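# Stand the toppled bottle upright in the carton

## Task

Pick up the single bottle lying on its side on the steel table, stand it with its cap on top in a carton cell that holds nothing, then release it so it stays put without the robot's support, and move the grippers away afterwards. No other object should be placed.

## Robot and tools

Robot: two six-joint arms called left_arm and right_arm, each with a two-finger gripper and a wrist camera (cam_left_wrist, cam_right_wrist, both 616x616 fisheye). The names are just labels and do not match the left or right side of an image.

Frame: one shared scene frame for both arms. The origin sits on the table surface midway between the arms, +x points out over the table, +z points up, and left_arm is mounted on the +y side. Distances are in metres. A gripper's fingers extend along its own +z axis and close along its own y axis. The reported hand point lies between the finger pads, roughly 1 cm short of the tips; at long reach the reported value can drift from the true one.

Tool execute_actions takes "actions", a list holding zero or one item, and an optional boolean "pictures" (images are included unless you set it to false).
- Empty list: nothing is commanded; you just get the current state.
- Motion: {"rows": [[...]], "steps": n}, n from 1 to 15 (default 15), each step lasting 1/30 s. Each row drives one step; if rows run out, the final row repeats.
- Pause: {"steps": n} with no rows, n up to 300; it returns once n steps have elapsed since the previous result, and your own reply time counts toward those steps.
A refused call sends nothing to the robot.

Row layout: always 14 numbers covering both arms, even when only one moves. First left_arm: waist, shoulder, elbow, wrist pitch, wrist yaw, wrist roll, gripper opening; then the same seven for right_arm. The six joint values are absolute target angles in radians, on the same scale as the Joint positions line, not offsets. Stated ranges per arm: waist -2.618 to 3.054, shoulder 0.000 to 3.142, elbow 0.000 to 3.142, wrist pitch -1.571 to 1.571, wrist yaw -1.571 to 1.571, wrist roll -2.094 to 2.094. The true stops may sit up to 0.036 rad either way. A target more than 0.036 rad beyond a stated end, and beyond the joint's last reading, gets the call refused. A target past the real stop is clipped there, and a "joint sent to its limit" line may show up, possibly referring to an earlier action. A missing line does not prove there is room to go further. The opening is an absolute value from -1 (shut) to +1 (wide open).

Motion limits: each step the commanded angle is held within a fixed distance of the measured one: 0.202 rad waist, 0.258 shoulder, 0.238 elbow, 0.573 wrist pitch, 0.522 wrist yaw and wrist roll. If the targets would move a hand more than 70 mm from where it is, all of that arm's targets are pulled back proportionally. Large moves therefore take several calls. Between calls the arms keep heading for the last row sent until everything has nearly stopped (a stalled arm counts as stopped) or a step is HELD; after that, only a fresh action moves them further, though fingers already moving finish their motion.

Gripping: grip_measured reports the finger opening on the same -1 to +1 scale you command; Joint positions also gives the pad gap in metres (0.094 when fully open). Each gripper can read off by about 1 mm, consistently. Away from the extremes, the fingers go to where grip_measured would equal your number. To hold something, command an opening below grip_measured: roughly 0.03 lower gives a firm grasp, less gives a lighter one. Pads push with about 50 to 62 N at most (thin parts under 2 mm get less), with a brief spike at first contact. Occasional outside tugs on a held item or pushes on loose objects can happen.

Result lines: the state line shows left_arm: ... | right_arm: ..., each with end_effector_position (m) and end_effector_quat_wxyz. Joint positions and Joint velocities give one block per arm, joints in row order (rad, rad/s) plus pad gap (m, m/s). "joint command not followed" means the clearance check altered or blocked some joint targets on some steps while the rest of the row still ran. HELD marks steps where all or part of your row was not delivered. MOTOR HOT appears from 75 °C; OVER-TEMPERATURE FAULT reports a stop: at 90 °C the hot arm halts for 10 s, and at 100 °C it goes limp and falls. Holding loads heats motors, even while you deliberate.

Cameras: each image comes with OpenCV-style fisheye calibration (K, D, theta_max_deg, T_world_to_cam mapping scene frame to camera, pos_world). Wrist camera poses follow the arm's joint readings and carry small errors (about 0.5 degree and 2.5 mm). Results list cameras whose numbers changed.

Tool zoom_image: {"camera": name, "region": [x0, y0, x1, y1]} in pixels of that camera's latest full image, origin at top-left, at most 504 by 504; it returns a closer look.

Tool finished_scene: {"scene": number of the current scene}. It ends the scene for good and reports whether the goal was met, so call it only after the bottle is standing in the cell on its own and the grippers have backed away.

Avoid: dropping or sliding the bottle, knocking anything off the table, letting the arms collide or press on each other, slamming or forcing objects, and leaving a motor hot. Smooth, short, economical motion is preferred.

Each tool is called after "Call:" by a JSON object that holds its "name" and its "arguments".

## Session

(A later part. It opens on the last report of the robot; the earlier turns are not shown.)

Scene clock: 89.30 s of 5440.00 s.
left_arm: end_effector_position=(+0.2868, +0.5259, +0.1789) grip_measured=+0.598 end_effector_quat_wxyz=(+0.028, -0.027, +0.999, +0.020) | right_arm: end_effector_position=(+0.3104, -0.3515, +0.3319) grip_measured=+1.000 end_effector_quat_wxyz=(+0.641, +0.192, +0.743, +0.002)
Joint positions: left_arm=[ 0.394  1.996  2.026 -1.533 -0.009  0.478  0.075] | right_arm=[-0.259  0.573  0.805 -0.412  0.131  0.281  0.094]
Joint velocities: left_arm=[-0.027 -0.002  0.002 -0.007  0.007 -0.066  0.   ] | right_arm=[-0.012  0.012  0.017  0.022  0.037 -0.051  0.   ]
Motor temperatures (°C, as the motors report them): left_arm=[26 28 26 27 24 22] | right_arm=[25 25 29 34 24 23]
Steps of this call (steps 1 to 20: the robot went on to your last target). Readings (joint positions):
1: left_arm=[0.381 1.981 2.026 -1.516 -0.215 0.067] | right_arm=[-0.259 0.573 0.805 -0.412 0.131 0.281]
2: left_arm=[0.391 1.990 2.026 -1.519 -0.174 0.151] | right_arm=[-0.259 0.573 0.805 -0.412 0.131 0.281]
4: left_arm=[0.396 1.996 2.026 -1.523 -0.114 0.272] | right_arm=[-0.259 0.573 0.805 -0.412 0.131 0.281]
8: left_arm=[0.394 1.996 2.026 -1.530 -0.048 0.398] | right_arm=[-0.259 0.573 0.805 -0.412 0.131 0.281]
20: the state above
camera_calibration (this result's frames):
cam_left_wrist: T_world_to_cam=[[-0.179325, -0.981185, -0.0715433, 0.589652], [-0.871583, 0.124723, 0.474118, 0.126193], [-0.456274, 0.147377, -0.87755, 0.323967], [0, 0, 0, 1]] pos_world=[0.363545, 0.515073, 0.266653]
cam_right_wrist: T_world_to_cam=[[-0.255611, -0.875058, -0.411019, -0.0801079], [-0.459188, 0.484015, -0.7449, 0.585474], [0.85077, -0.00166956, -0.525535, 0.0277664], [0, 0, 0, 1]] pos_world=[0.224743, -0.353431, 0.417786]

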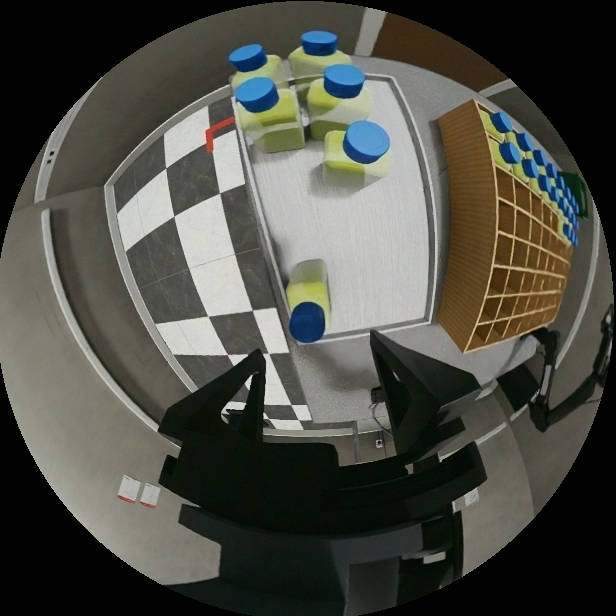

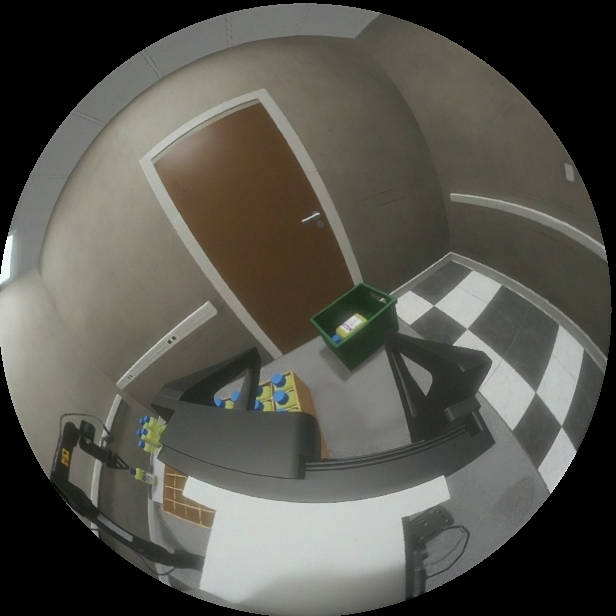

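Call:
{"name": "execute_actions", "arguments": {"actions": [{"rows":[[0.41,2.0,2.01,-1.52,0.008,0.53,0.5,-0.259,0.573,0.805,-0.412,0.131,0.281,1],[0.425,2.0,1.99,-1.5,0.008,0.53,0.4,-0.259,0.573,0.805,-0.412,0.131,0.281,1],[0.435,2.005,1.97,-1.48,0.008,0.53,0.3,-0.259,0.573,0.805,-0.412,0.131,0.281,1],[0.435,2.01,1.95,-1.46,0.008,0.53,0.3,-0.259,0.573,0.805,-0.412,0.131,0.281,1],[0.435,2.015,1.93,-1.44,0.008,0.53,0.3,-0.259,0.573,0.805,-0.412,0.131,0.281,1],[0.435,2.015,1.91,-1.42,0.008,0.53,0.3,-0.259,0.573,0.805,-0.412,0.131,0.281,1],[0.435,2.015,1.89,-1.41,0.008,0.53,0.3,-0.259,0.573,0.805,-0.412,0.131,0.281,1],[0.435,2.015,1.87,-1.405,0.008,0.53,0.3,-0.259,0.573,0.805,-0.412,0.131,0.281,1],[0.435,2.015,1.85,-1.405,0.008,0.53,0.3,-0.259,0.573,0.805,-0.412,0.131,0.281,1]]}], "pictures": false}}

Call:
{"name": "execute_actions", "arguments": {"actions": [{"steps":8}]}}

Call:
{"name": "zoom_image", "arguments": {"camera": "cam_left_wrist", "region": [240, 260, 400, 420]}}

Scene clock: 97.70 s of 5440.00 s.
left_arm: end_effector_position=(+0.2735, +0.5334, +0.1329) grip_measured=+0.302 end_effector_quat_wxyz=(-0.003, -0.024, +1.000, +0.000) | right_arm: end_effector_position=(+0.3104, -0.3515, +0.3319) grip_measured=+1.000 end_effector_quat_wxyz=(+0.641, +0.192, +0.743, +0.002)
Joint positions: left_arm=[ 0.431  2.006  1.859 -1.427 -0.003  0.522  0.061] | right_arm=[-0.259  0.573  0.805 -0.412  0.131  0.281  0.094]
Joint velocities: left_arm=[ 0.007  0.007 -0.007  0.037  0.037  0.007  0.001] | right_arm=[-0.012  0.012  0.002 -0.037  0.022  0.051  0.   ]
Motor temperatures (°C, as the motors report them): left_arm=[26 28 26 27 24 22] | right_arm=[25 25 29 34 24 23]
Steps of this call (steps 1 to 30: the robot went on to your last target; steps 31 to 90: nothing new was sent; then 4.90 s passed at rest; steps 91 to 105: all 15 steps of this action). Readings (joint positions):
91: left_arm=[0.394 1.996 2.026 -1.533 -0.006 0.490] | right_arm=[-0.259 0.573 0.805 -0.412 0.131 0.281]
92: left_arm=[0.396 1.996 2.022 -1.528 -0.005 0.497] | right_arm=[-0.259 0.573 0.805 -0.412 0.131 0.281]
94: left_arm=[0.407 1.996 2.000 -1.510 -0.003 0.507] | right_arm=[-0.259 0.573 0.805 -0.412 0.131 0.281]
98: left_arm=[0.429 1.996 1.916 -1.457 -0.003 0.517] | right_arm=[-0.259 0.573 0.805 -0.412 0.131 0.281]
105: the state above

Scene clock: 97.97 s of 5440.00 s.
left_arm: end_effector_position=(+0.2758, +0.5348, +0.1329) grip_measured=+0.302 end_effector_quat_wxyz=(+0.002, -0.023, +1.000, +0.003) | right_arm: end_effector_position=(+0.3104, -0.3515, +0.3319) grip_measured=+1.000 end_effector_quat_wxyz=(+0.641, +0.192, +0.743, +0.002)
Joint positions: left_arm=[ 0.431  2.006  1.859 -1.416 -0.003  0.523  0.061] | right_arm=[-0.259  0.573  0.805 -0.412  0.131  0.281  0.094]
Joint velocities: left_arm=[ 0.017  0.017  0.007  0.007  0.007 -0.007  0.001] | right_arm=[-0.017  0.007 -0.007 -0.007  0.007  0.022  0.   ]
Motor temperatures (°C, as the motors report them): left_arm=[26 28 26 27 24 22] | right_arm=[25 25 29 34 24 23]
Steps of this call (steps 1 to 8: the robot went on to your last target). Readings (joint positions):
1: left_arm=[0.431 2.006 1.859 -1.424 -0.003 0.522] | right_arm=[-0.259 0.573 0.805 -0.412 0.131 0.281]
2: left_arm=[0.431 2.006 1.859 -1.422 -0.003 0.522] | right_arm=[-0.259 0.573 0.805 -0.412 0.131 0.281]
4: left_arm=[0.431 2.006 1.859 -1.419 -0.003 0.523] | right_arm=[-0.259 0.573 0.805 -0.412 0.131 0.281]
8: the state above
camera_calibration (this result's frames):
cam_left_wrist: T_world_to_cam=[[-0.189891, -0.981428, -0.0272143, 0.59027], [-0.845288, 0.149325, 0.51302, 0.111708], [-0.499428, 0.120422, -0.857945, 0.300995], [0, 0, 0, 1]] pos_world=[0.356838, 0.526381, 0.216992]
cam_right_wrist: T_world_to_cam=[[-0.255611, -0.875058, -0.411019, -0.0801079], [-0.459188, 0.484015, -0.7449, 0.585474], [0.85077, -0.00166956, -0.525535, 0.0277664], [0, 0, 0, 1]] pos_world=[0.224743, -0.353431, 0.417786]

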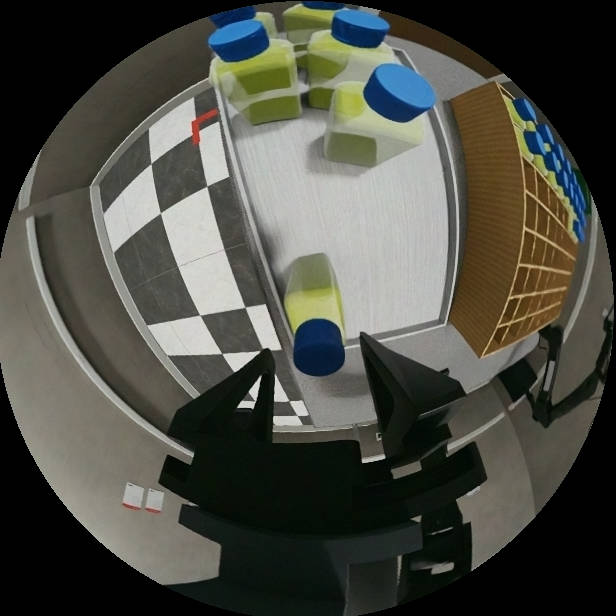

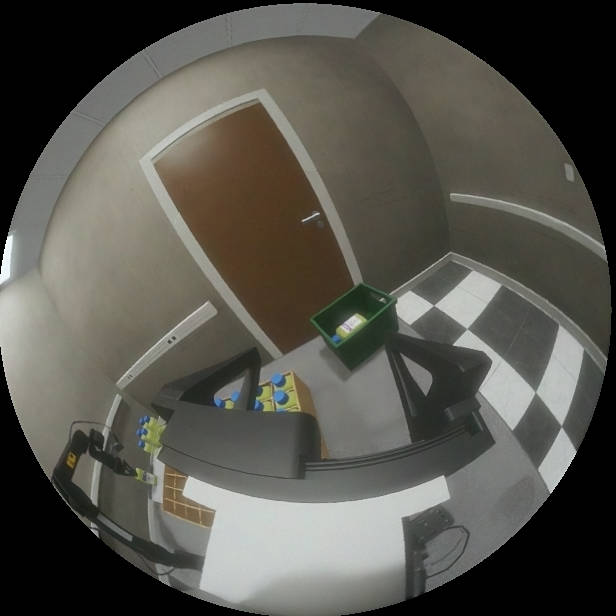

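Region (240, 260, 400, 420) of cam_left_wrist's 616x616 image, scaled by 3.150, with more detail than that image has.

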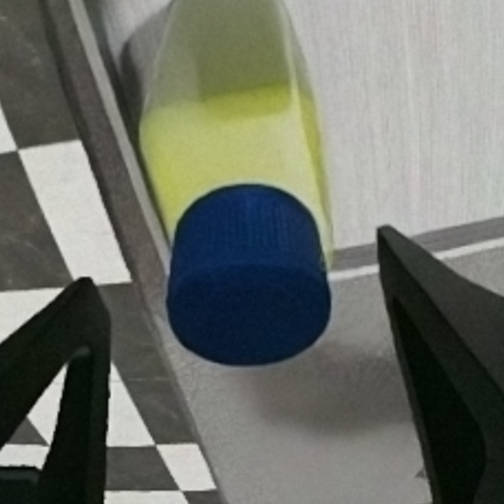

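Call:
{"name": "execute_actions", "arguments": {"actions": [{"rows":[[0.415,2.0,1.86,-1.39,0.008,0.53,0.2,-0.259,0.573,0.805,-0.412,0.131,0.281,1],[0.415,2.0,1.86,-1.39,0.008,0.53,0.1,-0.259,0.573,0.805,-0.412,0.131,0.281,1],[0.415,2.0,1.86,-1.39,0.008,0.53,0.0,-0.259,0.573,0.805,-0.412,0.131,0.281,1],[0.415,2.0,1.86,-1.39,0.008,0.53,-0.1,-0.259,0.573,0.805,-0.412,0.131,0.281,1],[0.415,2.0,1.86,-1.39,0.008,0.53,-0.15,-0.259,0.573,0.805,-0.412,0.131,0.281,1],[0.415,2.0,1.86,-1.39,0.008,0.53,-0.2,-0.259,0.573,0.805,-0.412,0.131,0.281,1],[0.415,2.0,1.86,-1.39,0.008,0.53,-0.24,-0.259,0.573,0.805,-0.412,0.131,0.281,1],[0.415,2.0,1.86,-1.39,0.008,0.53,-0.28,-0.259,0.573,0.805,-0.412,0.131,0.281,1],[0.415,2.0,1.86,-1.39,0.008,0.53,-0.32,-0.259,0.573,0.805,-0.412,0.131,0.281,1],[0.415,2.0,1.86,-1.39,0.008,0.53,-0.36,-0.259,0.573,0.805,-0.412,0.131,0.281,1],[0.415,2.0,1.86,-1.39,0.008,0.53,-0.4,-0.259,0.573,0.805,-0.412,0.131,0.281,1],[0.415,2.0,1.86,-1.39,0.008,0.53,-0.45,-0.259,0.573,0.805,-0.412,0.131,0.281,1]]}]}}

Call:
{"name": "zoom_image", "arguments": {"camera": "cam_left_wrist", "region": [240, 240, 400, 400]}}

Scene clock: 106.03 s of 5440.00 s.
left_arm: end_effector_position=(+0.2802, +0.5343, +0.1329) grip_measured=-0.425 end_effector_quat_wxyz=(+0.009, -0.020, +1.000, +0.006) | right_arm: end_effector_position=(+0.3104, -0.3515, +0.3319) grip_measured=+1.000 end_effector_quat_wxyz=(+0.641, +0.192, +0.743, +0.002)
Joint positions: left_arm=[ 0.425  2.006  1.859 -1.402 -0.001  0.524  0.027] | right_arm=[-0.259  0.573  0.805 -0.412  0.131  0.281  0.094]
Joint velocities: left_arm=[ 0.022 -0.002 -0.027  0.007 -0.022 -0.022 -0.   ] | right_arm=[ 0.007 -0.007 -0.007  0.051  0.051  0.037  0.   ]
Motor temperatures (°C, as the motors report them): left_arm=[26 28 26 27 23 22] | right_arm=[25 25 29 34 24 23]
Steps of this call (steps 1 to 30: the robot went on to your last target; steps 31 to 90: nothing new was sent; then 4.57 s passed at rest; steps 91 to 105: all 15 steps of this action). Readings (joint positions):
91: left_arm=[0.430 2.006 1.859 -1.413 -0.003 0.523] | right_arm=[-0.259 0.573 0.805 -0.412 0.131 0.281]
92: left_arm=[0.430 2.006 1.859 -1.411 -0.003 0.523] | right_arm=[-0.259 0.573 0.805 -0.412 0.131 0.281]
94: left_arm=[0.428 2.006 1.859 -1.407 -0.003 0.523] | right_arm=[-0.259 0.573 0.805 -0.412 0.131 0.281]
98: left_arm=[0.425 2.006 1.859 -1.403 -0.003 0.524] | right_arm=[-0.259 0.573 0.805 -0.412 0.131 0.281]
105: the state above
camera_calibration (this result's frames):
cam_left_wrist: T_world_to_cam=[[-0.196246, -0.97992, -0.0352864, 0.592727], [-0.850919, 0.152308, 0.502732, 0.116865], [-0.487263, 0.128685, -0.863722, 0.296253], [0, 0, 0, 1]] pos_world=[0.360116, 0.524902, 0.218044]
cam_right_wrist: T_world_to_cam=[[-0.255611, -0.875058, -0.411019, -0.0801079], [-0.459188, 0.484015, -0.7449, 0.585474], [0.85077, -0.00166956, -0.525535, 0.0277664], [0, 0, 0, 1]] pos_world=[0.224743, -0.353431, 0.417786]

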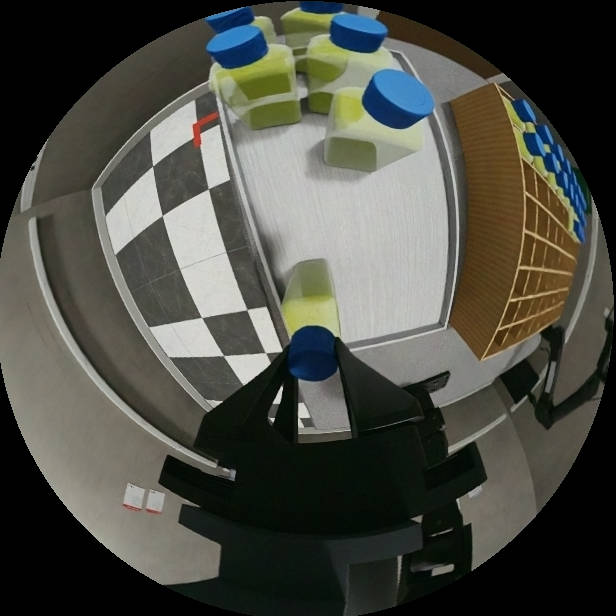

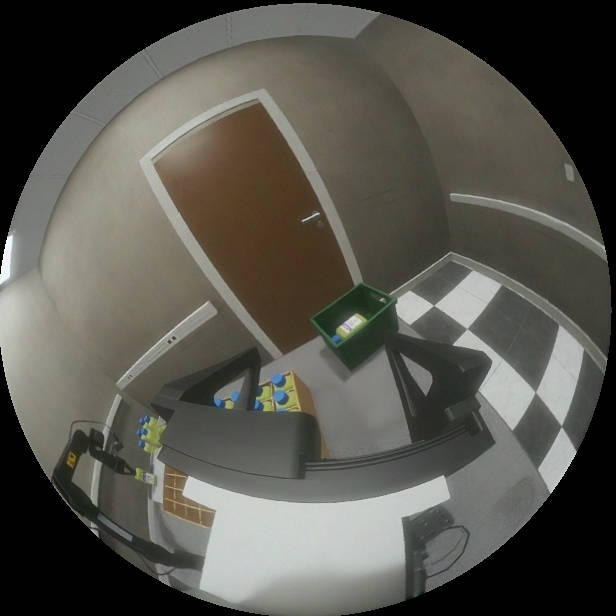

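Region (240, 240, 400, 400) of cam_left_wrist's 616x616 image, scaled by 3.150, with more detail than that image has.

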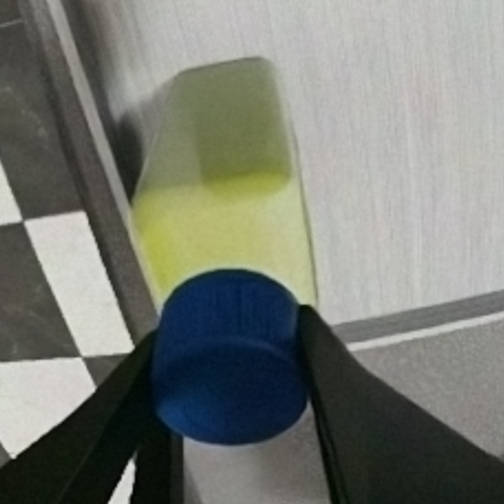

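Call:
{"name": "execute_actions", "arguments": {"actions": [{"rows":[[0.425,1.98,1.87,-1.43,0,0.53,-0.48,-0.259,0.573,0.805,-0.412,0.131,0.281,1],[0.425,1.96,1.87,-1.45,0,0.53,-0.48,-0.259,0.573,0.805,-0.412,0.131,0.281,1],[0.425,1.94,1.87,-1.48,0,0.53,-0.48,-0.259,0.573,0.805,-0.412,0.131,0.281,1],[0.425,1.92,1.87,-1.5,0,0.55,-0.48,-0.259,0.573,0.805,-0.412,0.131,0.281,1],[0.425,1.895,1.865,-1.52,0,0.6,-0.48,-0.259,0.573,0.805,-0.412,0.131,0.281,1],[0.425,1.87,1.86,-1.54,0,0.65,-0.48,-0.259,0.573,0.805,-0.412,0.131,0.281,1],[0.42,1.845,1.855,-1.55,0,0.7,-0.48,-0.259,0.573,0.805,-0.412,0.131,0.281,1],[0.41,1.82,1.85,-1.55,0,0.75,-0.48,-0.259,0.573,0.805,-0.412,0.131,0.281,1],[0.395,1.795,1.84,-1.55,0,0.8,-0.48,-0.259,0.573,0.805,-0.412,0.131,0.281,1],[0.375,1.77,1.83,-1.55,0,0.85,-0.48,-0.259,0.573,0.805,-0.412,0.131,0.281,1],[0.35,1.745,1.82,-1.55,0,0.9,-0.48,-0.259,0.573,0.805,-0.412,0.131,0.281,1],[0.32,1.72,1.81,-1.55,0,0.95,-0.48,-0.259,0.573,0.805,-0.412,0.131,0.281,1],[0.285,1.695,1.8,-1.55,0,1.0,-0.48,-0.259,0.573,0.805,-0.412,0.131,0.281,1],[0.25,1.67,1.8,-1.55,0,1.05,-0.48,-0.259,0.573,0.805,-0.412,0.131,0.281,1],[0.21,1.65,1.8,-1.55,0,1.1,-0.48,-0.259,0.573,0.805,-0.412,0.131,0.281,1]]}], "pictures": false}}

Call:
{"name": "execute_actions", "arguments": {"actions": [{"rows":[[0.16,1.65,1.8,-1.55,0,1.15,-0.48,-0.259,0.573,0.805,-0.412,0.131,0.281,1],[0.11,1.65,1.8,-1.55,0,1.2,-0.48,-0.259,0.573,0.805,-0.412,0.131,0.281,1],[0.06,1.65,1.8,-1.55,0,1.26,-0.48,-0.259,0.573,0.805,-0.412,0.131,0.281,1],[0.01,1.65,1.8,-1.55,0,1.26,-0.48,-0.259,0.573,0.805,-0.412,0.131,0.281,1],[-0.04,1.65,1.8,-1.55,0,1.26,-0.48,-0.259,0.573,0.805,-0.412,0.131,0.281,1],[-0.09,1.65,1.8,-1.55,0,1.26,-0.48,-0.259,0.573,0.805,-0.412,0.131,0.281,1],[-0.14,1.65,1.8,-1.55,0,1.26,-0.48,-0.259,0.573,0.805,-0.412,0.131,0.281,1],[-0.19,1.65,1.8,-1.55,0,1.26,-0.48,-0.259,0.573,0.805,-0.412,0.131,0.281,1],[-0.24,1.65,1.8,-1.55,0,1.26,-0.48,-0.259,0.573,0.805,-0.412,0.131,0.281,1],[-0.29,1.65,1.8,-1.55,0,1.26,-0.48,-0.259,0.573,0.805,-0.412,0.131,0.281,1],[-0.335,1.65,1.8,-1.55,0,1.26,-0.48,-0.259,0.573,0.805,-0.412,0.131,0.281,1],[-0.375,1.65,1.8,-1.55,0,1.26,-0.48,-0.259,0.573,0.805,-0.412,0.131,0.281,1],[-0.41,1.65,1.8,-1.55,0,1.26,-0.48,-0.259,0.573,0.805,-0.412,0.131,0.281,1],[-0.435,1.65,1.8,-1.55,0,1.26,-0.48,-0.259,0.573,0.805,-0.412,0.131,0.281,1],[-0.455,1.65,1.8,-1.55,0,1.26,-0.48,-0.259,0.573,0.805,-0.412,0.131,0.281,1]]}], "pictures": false}}

Call:
{"name": "execute_actions", "arguments": {"actions": [{"steps":12}]}}

Call:
{"name": "zoom_image", "arguments": {"camera": "cam_left_wrist", "region": [200, 180, 420, 400]}}

Scene clock: 119.47 s of 5440.00 s.
left_arm: end_effector_position=(+0.2537, +0.4681, +0.2221) grip_measured=-0.425 end_effector_quat_wxyz=(+0.061, +0.231, +0.970, +0.053) | right_arm: end_effector_position=(+0.3104, -0.3515, +0.3319) grip_measured=+1.000 end_effector_quat_wxyz=(+0.641, +0.192, +0.743, +0.002)
Joint positions: left_arm=[ 0.294  1.706  1.819 -1.521 -0.009  0.9    0.027] | right_arm=[-0.259  0.573  0.805 -0.412  0.131  0.281  0.094]
Joint velocities: left_arm=[-1.126 -0.667 -0.105 -0.11  -0.022  1.297 -0.   ] | right_arm=[-0.012 -0.007 -0.022  0.037 -0.037  0.037  0.   ]
Motor temperatures (°C, as the motors report them): left_arm=[26 29 27 27 23 22] | right_arm=[25 25 29 35 24 23]
Steps of this call (steps 1 to 15: the robot went on to your last target; steps 16 to 90: nothing new was sent; then 9.93 s passed at rest; steps 91 to 105: all 15 steps of this action). Readings (joint positions):
91: left_arm=[0.425 2.006 1.859 -1.404 -0.001 0.524] | right_arm=[-0.259 0.573 0.805 -0.412 0.131 0.281]
92: left_arm=[0.425 2.005 1.859 -1.405 -0.001 0.524] | right_arm=[-0.259 0.573 0.805 -0.412 0.131 0.281]
94: left_arm=[0.425 1.995 1.859 -1.421 -0.001 0.527] | right_arm=[-0.259 0.573 0.805 -0.412 0.131 0.281]
98: left_arm=[0.425 1.919 1.856 -1.475 -0.001 0.612] | right_arm=[-0.259 0.573 0.805 -0.412 0.131 0.281]
105: the state above

Scene clock: 119.97 s of 5440.00 s.
left_arm: end_effector_position=(+0.2641, +0.2395, +0.2333) grip_measured=-0.424 end_effector_quat_wxyz=(+0.083, +0.685, +0.722, +0.045) | right_arm: end_effector_position=(+0.3104, -0.3515, +0.3319) grip_measured=+1.000 end_effector_quat_wxyz=(+0.641, +0.192, +0.743, +0.002)
Joint positions: left_arm=[-0.416  1.658  1.808 -1.531 -0.003  1.24   0.027] | right_arm=[-0.259  0.573  0.805 -0.412  0.131  0.281  0.094]
Joint velocities: left_arm=[-0.882 -0.012  0.002 -0.037  0.066  0.037 -0.001] | right_arm=[ 0.002  0.007  0.002 -0.022  0.037 -0.022  0.   ]
Motor temperatures (°C, as the motors report them): left_arm=[26 29 27 27 23 22] | right_arm=[25 25 29 35 24 23]
Steps of this call (steps 1 to 15: all 15 steps of this action). Readings (joint positions):
1: left_arm=[0.251 1.686 1.817 -1.526 -0.009 0.947] | right_arm=[-0.259 0.573 0.805 -0.412 0.131 0.281]
2: left_arm=[0.203 1.671 1.817 -1.530 -0.009 0.995] | right_arm=[-0.259 0.573 0.805 -0.412 0.131 0.281]
4: left_arm=[0.102 1.658 1.817 -1.532 -0.009 1.087] | right_arm=[-0.259 0.573 0.805 -0.412 0.131 0.281]
8: left_arm=[-0.101 1.658 1.809 -1.531 -0.008 1.186] | right_arm=[-0.259 0.573 0.805 -0.412 0.131 0.281]
15: the state above

Scene clock: 120.37 s of 5440.00 s.
left_arm: end_effector_position=(+0.2581, +0.2245, +0.2331) grip_measured=-0.424 end_effector_quat_wxyz=(+0.083, +0.707, +0.701, +0.040) | right_arm: end_effector_position=(+0.3104, -0.3515, +0.3319) grip_measured=+1.000 end_effector_quat_wxyz=(+0.641, +0.192, +0.743, +0.002)
Joint positions: left_arm=[-0.463  1.658  1.808 -1.537  0.003  1.254  0.027] | right_arm=[-0.259  0.573  0.805 -0.412  0.131  0.281  0.094]
Joint velocities: left_arm=[-0.012 -0.012  0.007  0.037 -0.007 -0.022  0.   ] | right_arm=[-0.002 -0.012  0.007 -0.037  0.022  0.007  0.   ]
Motor temperatures (°C, as the motors report them): left_arm=[26 29 27 27 23 22] | right_arm=[25 25 29 35 24 23]
Steps of this call (steps 1 to 12: the robot went on to your last target). Readings (joint positions):
1: left_arm=[-0.441 1.658 1.808 -1.532 -0.000 1.243] | right_arm=[-0.259 0.573 0.805 -0.412 0.131 0.281]
2: left_arm=[-0.457 1.658 1.808 -1.532 0.003 1.246] | right_arm=[-0.259 0.573 0.805 -0.412 0.131 0.281]
4: left_arm=[-0.463 1.658 1.808 -1.534 0.005 1.249] | right_arm=[-0.259 0.573 0.805 -0.412 0.131 0.281]
8: left_arm=[-0.463 1.658 1.808 -1.536 0.003 1.252] | right_arm=[-0.259 0.573 0.805 -0.412 0.131 0.281]
12: the state above
camera_calibration (this result's frames):
cam_left_wrist: T_world_to_cam=[[-0.950847, 0.235328, -0.201274, 0.248922], [0.110398, 0.864885, 0.489679, -0.310135], [0.289314, 0.44339, -0.848353, 0.137178], [0, 0, 0, 1]] pos_world=[0.231237, 0.148829, 0.318344]
cam_right_wrist: T_world_to_cam=[[-0.255611, -0.875058, -0.411019, -0.0801079], [-0.459188, 0.484015, -0.7449, 0.585474], [0.85077, -0.00166956, -0.525535, 0.0277664], [0, 0, 0, 1]] pos_world=[0.224743, -0.353431, 0.417786]

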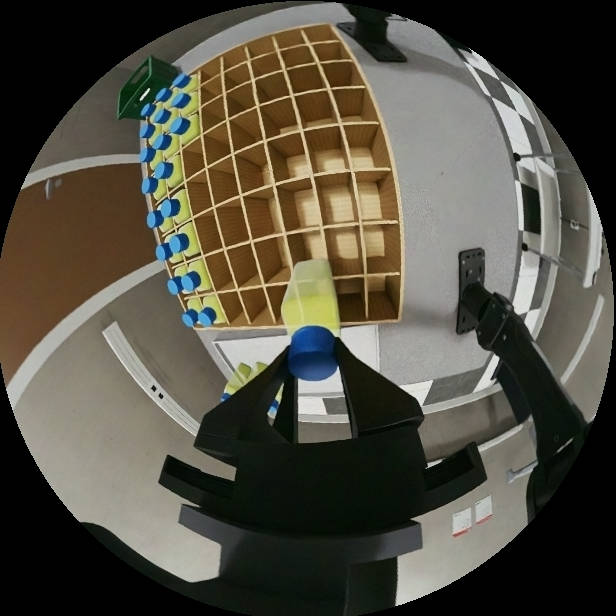

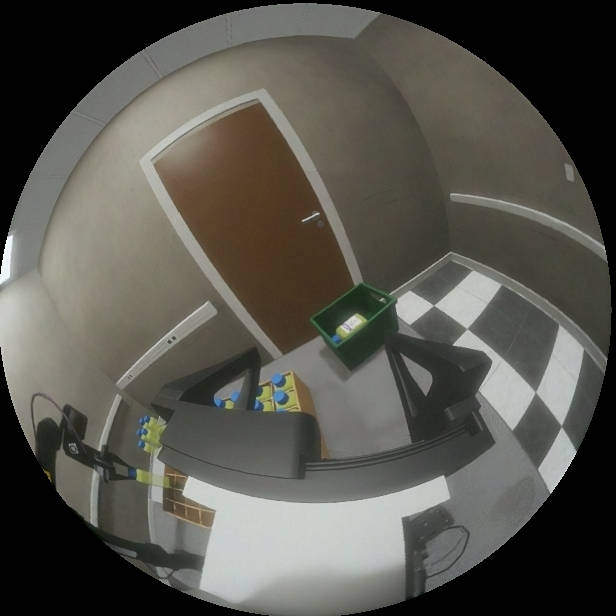

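Region (200, 180, 420, 400) of cam_left_wrist's 616x616 image, scaled by 2.291, with more detail than that image has.

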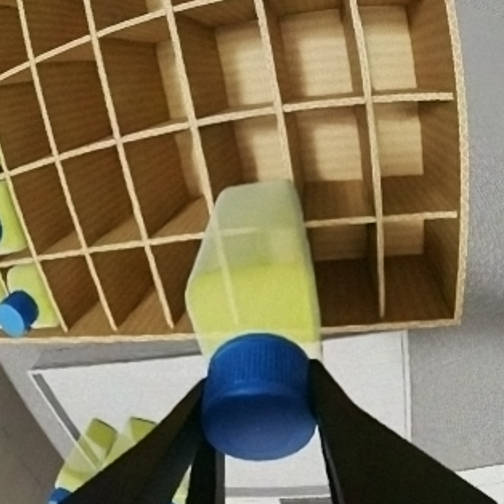

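Call:
{"name": "execute_actions", "arguments": {"actions": [{"rows":[[-0.45,1.64,1.79,-1.55,0,1.29,-0.48,-0.259,0.573,0.805,-0.412,0.131,0.281,1],[-0.435,1.625,1.77,-1.55,0,1.32,-0.48,-0.259,0.573,0.805,-0.412,0.131,0.281,1],[-0.42,1.61,1.75,-1.55,0,1.35,-0.48,-0.259,0.573,0.805,-0.412,0.131,0.281,1],[-0.405,1.595,1.73,-1.55,0,1.38,-0.48,-0.259,0.573,0.805,-0.412,0.131,0.281,1],[-0.39,1.58,1.71,-1.55,0,1.4,-0.48,-0.259,0.573,0.805,-0.412,0.131,0.281,1],[-0.375,1.565,1.69,-1.55,0,1.4,-0.48,-0.259,0.573,0.805,-0.412,0.131,0.281,1],[-0.365,1.555,1.67,-1.55,0,1.4,-0.48,-0.259,0.573,0.805,-0.412,0.131,0.281,1],[-0.355,1.55,1.65,-1.55,0,1.4,-0.48,-0.259,0.573,0.805,-0.412,0.131,0.281,1],[-0.355,1.55,1.635,-1.55,0,1.4,-0.48,-0.259,0.573,0.805,-0.412,0.131,0.281,1]]}]}}

Call:
{"name": "zoom_image", "arguments": {"camera": "cam_left_wrist", "region": [230, 200, 390, 360]}}

Scene clock: 128.83 s of 5440.00 s.
left_arm: end_effector_position=(+0.2306, +0.2658, +0.2114) grip_measured=-0.424 end_effector_quat_wxyz=(+0.037, +0.719, +0.694, +0.026) | right_arm: end_effector_position=(+0.3104, -0.3515, +0.3319) grip_measured=+1.000 end_effector_quat_wxyz=(+0.641, +0.192, +0.743, +0.002)
Joint positions: left_arm=[-0.358  1.576  1.643 -1.548 -0.002  1.386  0.027] | right_arm=[-0.259  0.573  0.805 -0.412  0.131  0.281  0.094]
Joint velocities: left_arm=[-0.012 -0.022 -0.012 -0.022 -0.007  0.051 -0.   ] | right_arm=[-0.012 -0.007  0.007 -0.081 -0.066  0.037  0.   ]
Motor temperatures (°C, as the motors report them): left_arm=[26 28 27 27 23 22] | right_arm=[25 25 30 35 24 23]
Steps of this call (steps 1 to 30: the robot went on to your last target; steps 31 to 90: nothing new was sent; then 4.97 s passed at rest; steps 91 to 105: all 15 steps of this action). Readings (joint positions):
91: left_arm=[-0.463 1.658 1.806 -1.537 0.003 1.259] | right_arm=[-0.259 0.573 0.805 -0.412 0.131 0.281]
92: left_arm=[-0.461 1.657 1.801 -1.536 0.003 1.269] | right_arm=[-0.259 0.573 0.805 -0.412 0.131 0.281]
94: left_arm=[-0.446 1.645 1.771 -1.534 0.004 1.300] | right_arm=[-0.259 0.573 0.805 -0.412 0.131 0.281]
98: left_arm=[-0.384 1.600 1.688 -1.535 0.003 1.355] | right_arm=[-0.259 0.573 0.805 -0.412 0.131 0.281]
105: the state above
camera_calibration (this result's frames):
cam_left_wrist: T_world_to_cam=[[-0.957188, 0.267915, -0.109602, 0.182121], [0.175067, 0.837337, 0.517899, -0.345778], [0.230527, 0.476539, -0.848391, 0.11318], [0, 0, 0, 1]] pos_world=[0.208767, 0.186805, 0.29506]
cam_right_wrist: T_world_to_cam=[[-0.255611, -0.875058, -0.411019, -0.0801079], [-0.459188, 0.484015, -0.7449, 0.585474], [0.85077, -0.00166956, -0.525535, 0.0277664], [0, 0, 0, 1]] pos_world=[0.224743, -0.353431, 0.417786]

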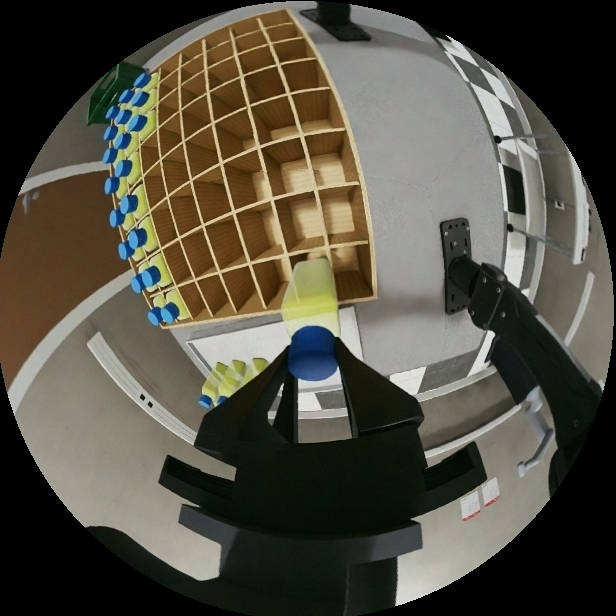

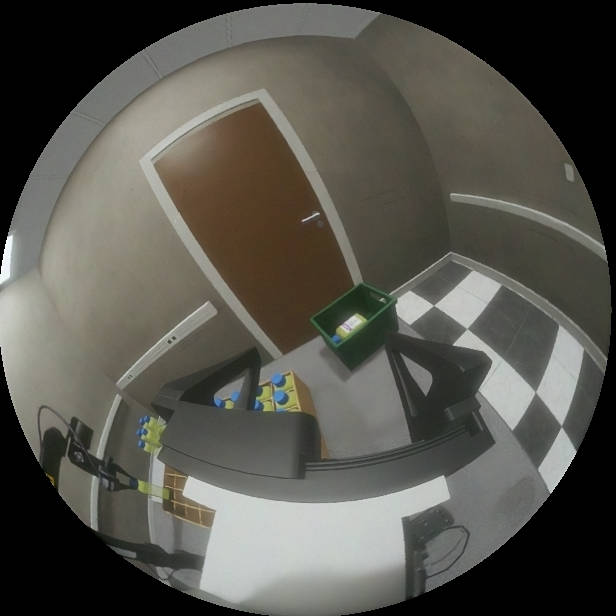

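Region (230, 200, 390, 360) of cam_left_wrist's 616x616 image, scaled by 3.150, with more detail than that image has.

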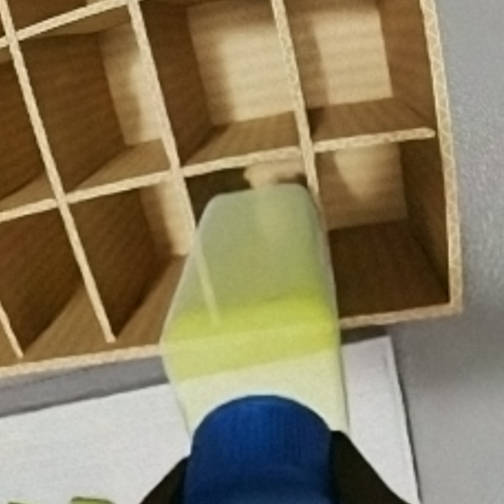

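Call:
{"name": "execute_actions", "arguments": {"actions": [{"rows":[[-0.38,1.58,1.65,-1.525,0,1.345,-0.48,-0.259,0.573,0.805,-0.412,0.131,0.281,1],[-0.38,1.59,1.65,-1.525,0,1.345,-0.48,-0.259,0.573,0.805,-0.412,0.131,0.281,1],[-0.38,1.6,1.65,-1.525,0,1.345,-0.48,-0.259,0.573,0.805,-0.412,0.131,0.281,1],[-0.38,1.61,1.65,-1.525,0,1.345,-0.48,-0.259,0.573,0.805,-0.412,0.131,0.281,1],[-0.38,1.615,1.65,-1.525,0,1.345,-0.48,-0.259,0.573,0.805,-0.412,0.131,0.281,1]]}]}}

Call:
{"name": "zoom_image", "arguments": {"camera": "cam_left_wrist", "region": [230, 200, 390, 360]}}

Scene clock: 133.20 s of 5440.00 s.
left_arm: end_effector_position=(+0.2365, +0.2611, +0.2033) grip_measured=-0.424 end_effector_quat_wxyz=(+0.031, +0.712, +0.702, +0.021) | right_arm: end_effector_position=(+0.3104, -0.3515, +0.3319) grip_measured=+1.000 end_effector_quat_wxyz=(+0.641, +0.192, +0.743, +0.002)
Joint positions: left_arm=[-0.37   1.608  1.643 -1.532 -0.002  1.353  0.027] | right_arm=[-0.259  0.573  0.805 -0.412  0.131  0.281  0.094]
Joint velocities: left_arm=[-0.007 -0.007  0.002 -0.081 -0.037 -0.037 -0.001] | right_arm=[-0.002 -0.002 -0.002 -0.007  0.095 -0.022  0.   ]
Motor temperatures (°C, as the motors report them): left_arm=[26 28 27 27 23 22] | right_arm=[25 25 30 35 24 23]
Steps of this call (steps 1 to 15: the robot went on to your last target; steps 16 to 90: nothing new was sent; then 0.87 s passed at rest; steps 91 to 105: all 15 steps of this action). Readings (joint positions):
91: left_arm=[-0.360 1.576 1.643 -1.547 -0.002 1.388] | right_arm=[-0.259 0.573 0.805 -0.412 0.131 0.281]
92: left_arm=[-0.362 1.576 1.643 -1.545 -0.002 1.380] | right_arm=[-0.259 0.573 0.805 -0.412 0.131 0.281]
94: left_arm=[-0.367 1.578 1.643 -1.541 -0.002 1.370] | right_arm=[-0.259 0.573 0.805 -0.412 0.131 0.281]
98: left_arm=[-0.370 1.598 1.643 -1.537 -0.002 1.359] | right_arm=[-0.259 0.573 0.805 -0.412 0.131 0.281]
105: the state above
camera_calibration (this result's frames):
cam_left_wrist: T_world_to_cam=[[-0.96424, 0.247575, -0.0945922, 0.192026], [0.165205, 0.840551, 0.515928, -0.336793], [0.207241, 0.481851, -0.851394, 0.111989], [0, 0, 0, 1]] pos_world=[0.217591, 0.181588, 0.287272]
cam_right_wrist: T_world_to_cam=[[-0.255611, -0.875058, -0.411019, -0.0801079], [-0.459188, 0.484015, -0.7449, 0.585474], [0.85077, -0.00166956, -0.525535, 0.0277664], [0, 0, 0, 1]] pos_world=[0.224743, -0.353431, 0.417786]

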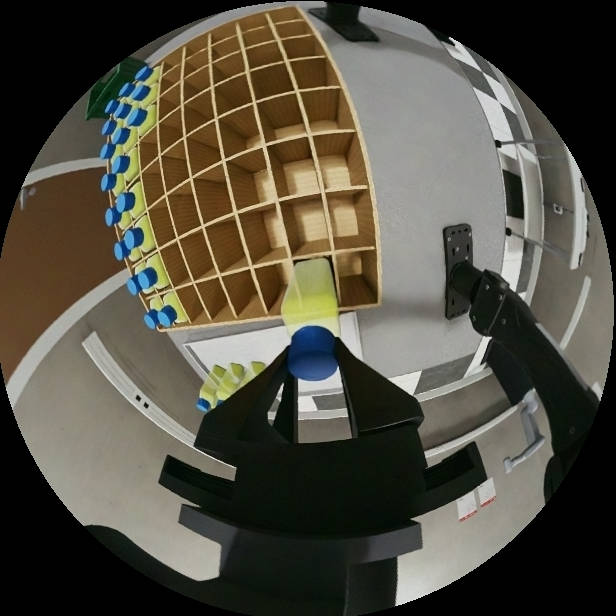

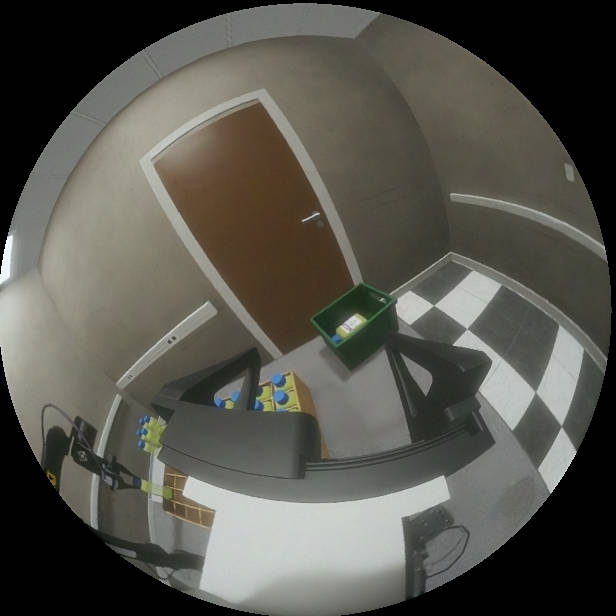

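Region (230, 200, 390, 360) of cam_left_wrist's 616x616 image, scaled by 3.150, with more detail than that image has.

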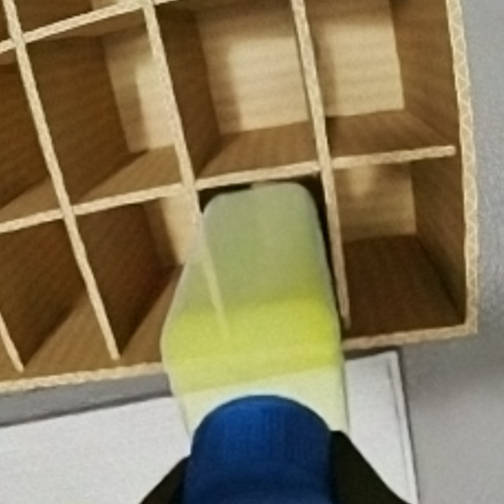

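Call:
{"name": "execute_actions", "arguments": {"actions": [{"rows":[[-0.37,1.615,1.65,-1.545,0,1.35,-0.48,-0.259,0.573,0.805,-0.412,0.131,0.281,1],[-0.37,1.62,1.65,-1.545,0,1.35,-0.48,-0.259,0.573,0.805,-0.412,0.131,0.281,1],[-0.37,1.627,1.65,-1.545,0,1.35,-0.48,-0.259,0.573,0.805,-0.412,0.131,0.281,1],[-0.37,1.634,1.65,-1.545,0,1.35,-0.48,-0.259,0.573,0.805,-0.412,0.131,0.281,1],[-0.37,1.641,1.65,-1.545,0,1.35,-0.48,-0.259,0.573,0.805,-0.412,0.131,0.281,1],[-0.37,1.648,1.65,-1.545,0,1.35,-0.48,-0.259,0.573,0.805,-0.412,0.131,0.281,1],[-0.37,1.655,1.65,-1.545,0,1.35,-0.48,-0.259,0.573,0.805,-0.412,0.131,0.281,1],[-0.37,1.662,1.65,-1.545,0,1.35,-0.48,-0.259,0.573,0.805,-0.412,0.131,0.281,1],[-0.37,1.669,1.65,-1.545,0,1.35,-0.48,-0.259,0.573,0.805,-0.412,0.131,0.281,1],[-0.37,1.676,1.65,-1.545,0,1.35,-0.48,-0.259,0.573,0.805,-0.412,0.131,0.281,1]]}]}}

Call:
{"name": "zoom_image", "arguments": {"camera": "cam_left_wrist", "region": [230, 200, 390, 360]}}

Scene clock: 140.17 s of 5440.00 s.
left_arm: end_effector_position=(+0.2410, +0.2600, +0.1857) grip_measured=-0.424 end_effector_quat_wxyz=(+0.004, +0.712, +0.703, +0.003) | right_arm: end_effector_position=(+0.3104, -0.3515, +0.3319) grip_measured=+1.000 end_effector_quat_wxyz=(+0.641, +0.192, +0.743, +0.002)
Joint positions: left_arm=[-0.37   1.672  1.643 -1.532 -0.002  1.352  0.027] | right_arm=[-0.259  0.573  0.805 -0.412  0.131  0.281  0.094]
Joint velocities: left_arm=[ 0.012 -0.002  0.002 -0.022  0.007  0.022  0.   ] | right_arm=[ 0.002  0.002 -0.002 -0.037  0.095  0.022  0.   ]
Motor temperatures (°C, as the motors report them): left_arm=[26 27 27 27 23 22] | right_arm=[25 25 30 36 24 23]
Steps of this call (steps 1 to 15: the robot went on to your last target; steps 16 to 90: nothing new was sent; then 3.47 s passed at rest; steps 91 to 105: all 15 steps of this action). Readings (joint positions):
91: left_arm=[-0.370 1.608 1.643 -1.532 -0.002 1.352] | right_arm=[-0.259 0.573 0.805 -0.412 0.131 0.281]
92: left_arm=[-0.370 1.608 1.643 -1.532 -0.002 1.352] | right_arm=[-0.259 0.573 0.805 -0.412 0.131 0.281]
94: left_arm=[-0.370 1.609 1.643 -1.532 -0.002 1.352] | right_arm=[-0.259 0.573 0.805 -0.412 0.131 0.281]
98: left_arm=[-0.370 1.629 1.643 -1.532 -0.002 1.352] | right_arm=[-0.259 0.573 0.805 -0.412 0.131 0.281]
105: the state above
camera_calibration (this result's frames):
cam_left_wrist: T_world_to_cam=[[-0.968559, 0.247027, -0.0295129, 0.184129], [0.196734, 0.833122, 0.516917, -0.333402], [0.15228, 0.494858, -0.855527, 0.107192], [0, 0, 0, 1]] pos_world=[0.227608, 0.179235, 0.269481]
cam_right_wrist: T_world_to_cam=[[-0.255611, -0.875058, -0.411019, -0.0801079], [-0.459188, 0.484015, -0.7449, 0.585474], [0.85077, -0.00166956, -0.525535, 0.0277664], [0, 0, 0, 1]] pos_world=[0.224743, -0.353431, 0.417786]

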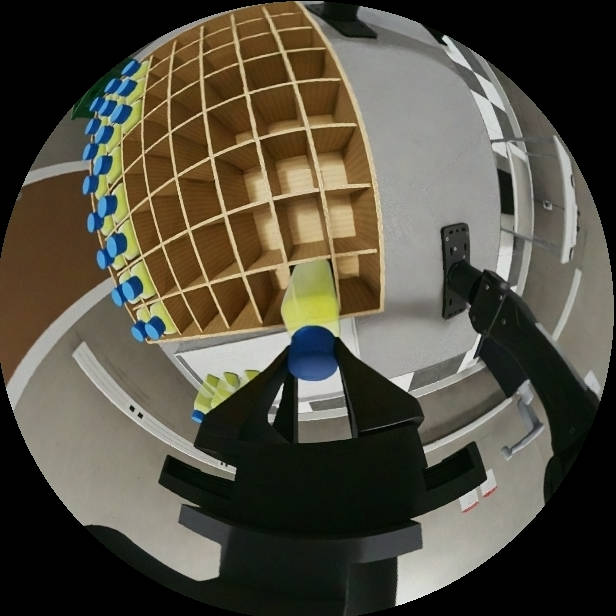

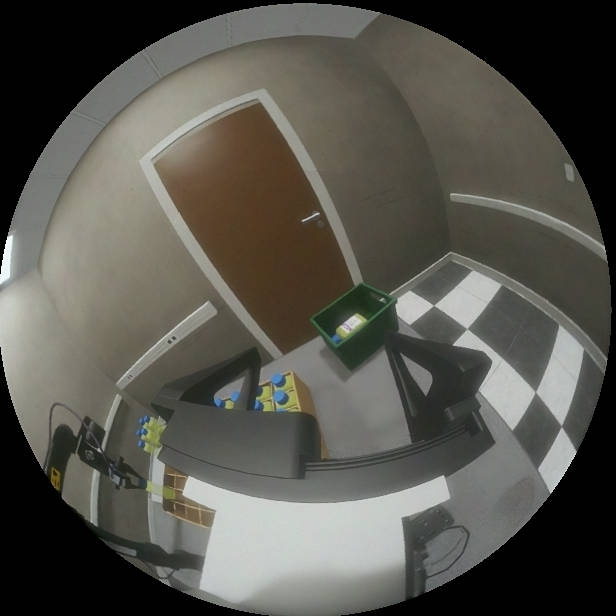

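Region (230, 200, 390, 360) of cam_left_wrist's 616x616 image, scaled by 3.150, with more detail than that image has.

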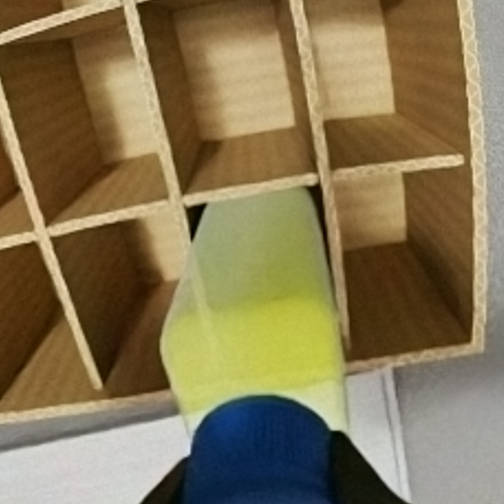

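Call:
{"name": "execute_actions", "arguments": {"actions": [{"rows":[[-0.37,1.655,1.63,-1.51,0,1.35,-0.48,-0.259,0.573,0.805,-0.412,0.131,0.281,1],[-0.37,1.652,1.618,-1.495,0,1.35,-0.48,-0.259,0.573,0.805,-0.412,0.131,0.281,1],[-0.37,1.65,1.606,-1.48,0,1.35,-0.48,-0.259,0.573,0.805,-0.412,0.131,0.281,1],[-0.37,1.648,1.594,-1.467,0,1.35,-0.48,-0.259,0.573,0.805,-0.412,0.131,0.281,1],[-0.37,1.646,1.582,-1.456,0,1.35,-0.48,-0.259,0.573,0.805,-0.412,0.131,0.281,1],[-0.37,1.644,1.57,-1.445,0,1.35,-0.48,-0.259,0.573,0.805,-0.412,0.131,0.281,1],[-0.37,1.642,1.558,-1.434,0,1.35,-0.48,-0.259,0.573,0.805,-0.412,0.131,0.281,1],[-0.37,1.64,1.546,-1.423,0,1.35,-0.48,-0.259,0.573,0.805,-0.412,0.131,0.281,1],[-0.37,1.638,1.534,-1.412,0,1.35,-0.48,-0.259,0.573,0.805,-0.412,0.131,0.281,1],[-0.37,1.636,1.522,-1.401,0,1.35,-0.48,-0.259,0.573,0.805,-0.412,0.131,0.281,1],[-0.37,1.634,1.51,-1.39,0,1.35,-0.48,-0.259,0.573,0.805,-0.412,0.131,0.281,1],[-0.37,1.632,1.498,-1.379,0,1.35,-0.48,-0.259,0.573,0.805,-0.412,0.131,0.281,1],[-0.37,1.63,1.486,-1.368,0,1.35,-0.48,-0.259,0.573,0.805,-0.412,0.131,0.281,1],[-0.37,1.63,1.474,-1.356,0,1.35,-0.48,-0.259,0.573,0.805,-0.412,0.131,0.281,1],[-0.37,1.63,1.462,-1.344,0,1.35,-0.48,-0.259,0.573,0.805,-0.412,0.131,0.281,1]]}], "pictures": false}}

Call:
{"name": "execute_actions", "arguments": {"actions": [{"rows":[[-0.37,1.635,1.45,-1.332,0,1.35,-0.48,-0.259,0.573,0.805,-0.412,0.131,0.281,1],[-0.37,1.635,1.438,-1.32,0,1.35,-0.48,-0.259,0.573,0.805,-0.412,0.131,0.281,1],[-0.37,1.635,1.426,-1.308,0,1.35,-0.48,-0.259,0.573,0.805,-0.412,0.131,0.281,1],[-0.37,1.635,1.414,-1.296,0,1.35,-0.48,-0.259,0.573,0.805,-0.412,0.131,0.281,1],[-0.37,1.635,1.402,-1.284,0,1.35,-0.48,-0.259,0.573,0.805,-0.412,0.131,0.281,1],[-0.37,1.635,1.39,-1.272,0,1.35,-0.48,-0.259,0.573,0.805,-0.412,0.131,0.281,1],[-0.37,1.635,1.378,-1.26,0,1.35,-0.48,-0.259,0.573,0.805,-0.412,0.131,0.281,1],[-0.37,1.635,1.366,-1.248,0,1.35,-0.48,-0.259,0.573,0.805,-0.412,0.131,0.281,1],[-0.37,1.635,1.354,-1.236,0,1.35,-0.48,-0.259,0.573,0.805,-0.412,0.131,0.281,1],[-0.37,1.635,1.344,-1.228,0,1.35,-0.48,-0.259,0.573,0.805,-0.412,0.131,0.281,1],[-0.37,1.635,1.335,-1.222,0,1.35,-0.48,-0.259,0.573,0.805,-0.412,0.131,0.281,1],[-0.37,1.635,1.327,-1.22,0,1.35,-0.48,-0.259,0.573,0.805,-0.412,0.131,0.281,1],[-0.37,1.635,1.32,-1.22,0,1.35,-0.48,-0.259,0.573,0.805,-0.412,0.131,0.281,1]]}], "pictures": false}}

Call:
{"name": "execute_actions", "arguments": {"actions": [{"rows":[[-0.37,1.65,1.313,-1.215,0,1.35,-0.48,-0.259,0.573,0.805,-0.412,0.131,0.281,1],[-0.37,1.65,1.306,-1.21,0,1.35,-0.48,-0.259,0.573,0.805,-0.412,0.131,0.281,1],[-0.37,1.65,1.3,-1.205,0,1.35,-0.48,-0.259,0.573,0.805,-0.412,0.131,0.281,1]],"steps":10}]}}

Scene clock: 152.50 s of 5440.00 s.
left_arm: end_effector_position=(+0.2420, +0.2598, +0.1485) grip_measured=-0.424 end_effector_quat_wxyz=(-0.002, +0.712, +0.703, +0.000) | right_arm: end_effector_position=(+0.3104, -0.3515, +0.3319) grip_measured=+1.000 end_effector_quat_wxyz=(+0.641, +0.192, +0.743, +0.002)
Joint positions: left_arm=[-0.37   1.667  1.489 -1.395 -0.002  1.352  0.027] | right_arm=[-0.259  0.573  0.805 -0.412  0.131  0.281  0.094]
Joint velocities: left_arm=[ 0.002 -0.09  -0.349  0.344 -0.007  0.037 -0.001] | right_arm=[-0.042  0.012 -0.027 -0.066 -0.037 -0.051  0.   ]
Motor temperatures (°C, as the motors report them): left_arm=[26 27 27 27 23 22] | right_arm=[25 25 30 36 24 23]
Steps of this call (steps 1 to 15: the robot went on to your last target; steps 16 to 90: nothing new was sent; then 8.83 s passed at rest; steps 91 to 105: all 15 steps of this action). Readings (joint positions):
91: left_arm=[-0.370 1.672 1.643 -1.531 -0.002 1.352] | right_arm=[-0.259 0.573 0.805 -0.412 0.131 0.281]
92: left_arm=[-0.370 1.672 1.640 -1.527 -0.002 1.352] | right_arm=[-0.259 0.573 0.805 -0.412 0.131 0.281]
94: left_arm=[-0.370 1.672 1.626 -1.509 -0.002 1.352] | right_arm=[-0.259 0.573 0.805 -0.412 0.131 0.281]
98: left_arm=[-0.370 1.672 1.575 -1.469 -0.002 1.352] | right_arm=[-0.259 0.573 0.805 -0.412 0.131 0.281]
105: the state above

Scene clock: 153.00 s of 5440.00 s.
left_arm: end_effector_position=(+0.2411, +0.2601, +0.1125) grip_measured=-0.424 end_effector_quat_wxyz=(+0.001, +0.712, +0.703, +0.002) | right_arm: end_effector_position=(+0.3104, -0.3515, +0.3319) grip_measured=+1.000 end_effector_quat_wxyz=(+0.641, +0.192, +0.743, +0.002)
Joint positions: left_arm=[-0.37   1.659  1.337 -1.244 -0.003  1.352  0.027] | right_arm=[-0.259  0.573  0.805 -0.412  0.131  0.281  0.094]
Joint velocities: left_arm=[-0.027 -0.056 -0.066  0.066 -0.037 -0.022 -0.   ] | right_arm=[ 0.002  0.017 -0.002 -0.022 -0.081  0.022  0.   ]
Motor temperatures (°C, as the motors report them): left_arm=[26 27 27 27 23 22] | right_arm=[25 25 30 36 24 23]
Steps of this call (steps 1 to 15: all 15 steps of this action). Readings (joint positions):
1: left_arm=[-0.370 1.666 1.477 -1.384 -0.002 1.352] | right_arm=[-0.259 0.573 0.805 -0.412 0.131 0.281]
2: left_arm=[-0.370 1.664 1.466 -1.373 -0.002 1.352] | right_arm=[-0.259 0.573 0.805 -0.412 0.131 0.281]
4: left_arm=[-0.370 1.663 1.443 -1.350 -0.002 1.352] | right_arm=[-0.259 0.573 0.805 -0.412 0.131 0.281]
8: left_arm=[-0.370 1.663 1.395 -1.302 -0.002 1.352] | right_arm=[-0.259 0.573 0.805 -0.412 0.131 0.281]
15: the state above

Scene clock: 153.33 s of 5440.00 s.
left_arm: end_effector_position=(+0.2415, +0.2600, +0.1114) grip_measured=-0.424 end_effector_quat_wxyz=(+0.004, +0.712, +0.703, +0.004) | right_arm: end_effector_position=(+0.3104, -0.3515, +0.3319) grip_measured=+1.000 end_effector_quat_wxyz=(+0.641, +0.192, +0.743, +0.002)
Joint positions: left_arm=[-0.37   1.655  1.328 -1.234 -0.003  1.352  0.027] | right_arm=[-0.259  0.573  0.805 -0.412  0.131  0.281  0.094]
Joint velocities: left_arm=[ 0.022  0.002  0.002  0.007 -0.022 -0.022 -0.001] | right_arm=[ 0.022 -0.012  0.012  0.066  0.007 -0.022  0.   ]
Motor temperatures (°C, as the motors report them): left_arm=[26 27 27 27 23 22] | right_arm=[25 25 30 36 24 23]
Steps of this call (steps 1 to 10: all 10 steps of this action). Readings (joint positions):
1: left_arm=[-0.370 1.659 1.334 -1.240 -0.003 1.352] | right_arm=[-0.259 0.573 0.805 -0.412 0.131 0.281]
2: left_arm=[-0.370 1.659 1.332 -1.238 -0.003 1.352] | right_arm=[-0.259 0.573 0.805 -0.412 0.131 0.281]
4: left_arm=[-0.370 1.656 1.330 -1.235 -0.003 1.352] | right_arm=[-0.259 0.573 0.805 -0.412 0.131 0.281]
8: left_arm=[-0.370 1.655 1.328 -1.234 -0.003 1.352] | right_arm=[-0.259 0.573 0.805 -0.412 0.131 0.281]
10: the state above
camera_calibration (this result's frames):
cam_left_wrist: T_world_to_cam=[[-0.968533, 0.247037, -0.0302616, 0.182445], [0.196253, 0.83283, 0.51757, -0.294985], [0.153062, 0.495345, -0.855106, 0.0431664], [0, 0, 0, 1]] pos_world=[0.227989, 0.179219, 0.195108]
cam_right_wrist: T_world_to_cam=[[-0.255611, -0.875058, -0.411019, -0.0801079], [-0.459188, 0.484015, -0.7449, 0.585474], [0.85077, -0.00166956, -0.525535, 0.0277664], [0, 0, 0, 1]] pos_world=[0.224743, -0.353431, 0.417786]

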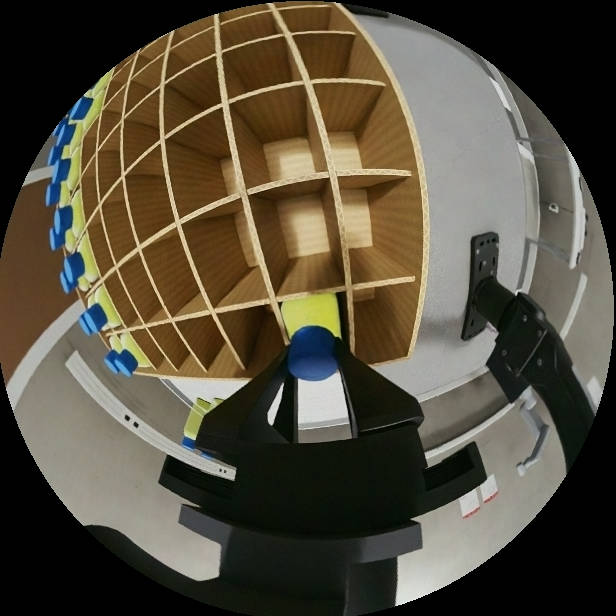

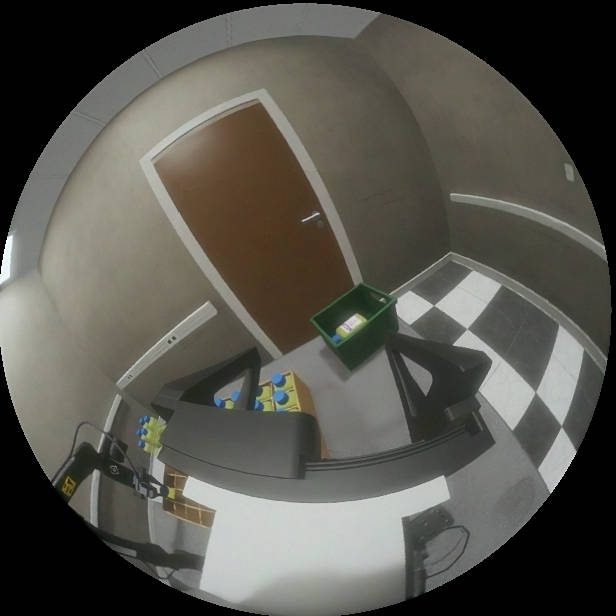

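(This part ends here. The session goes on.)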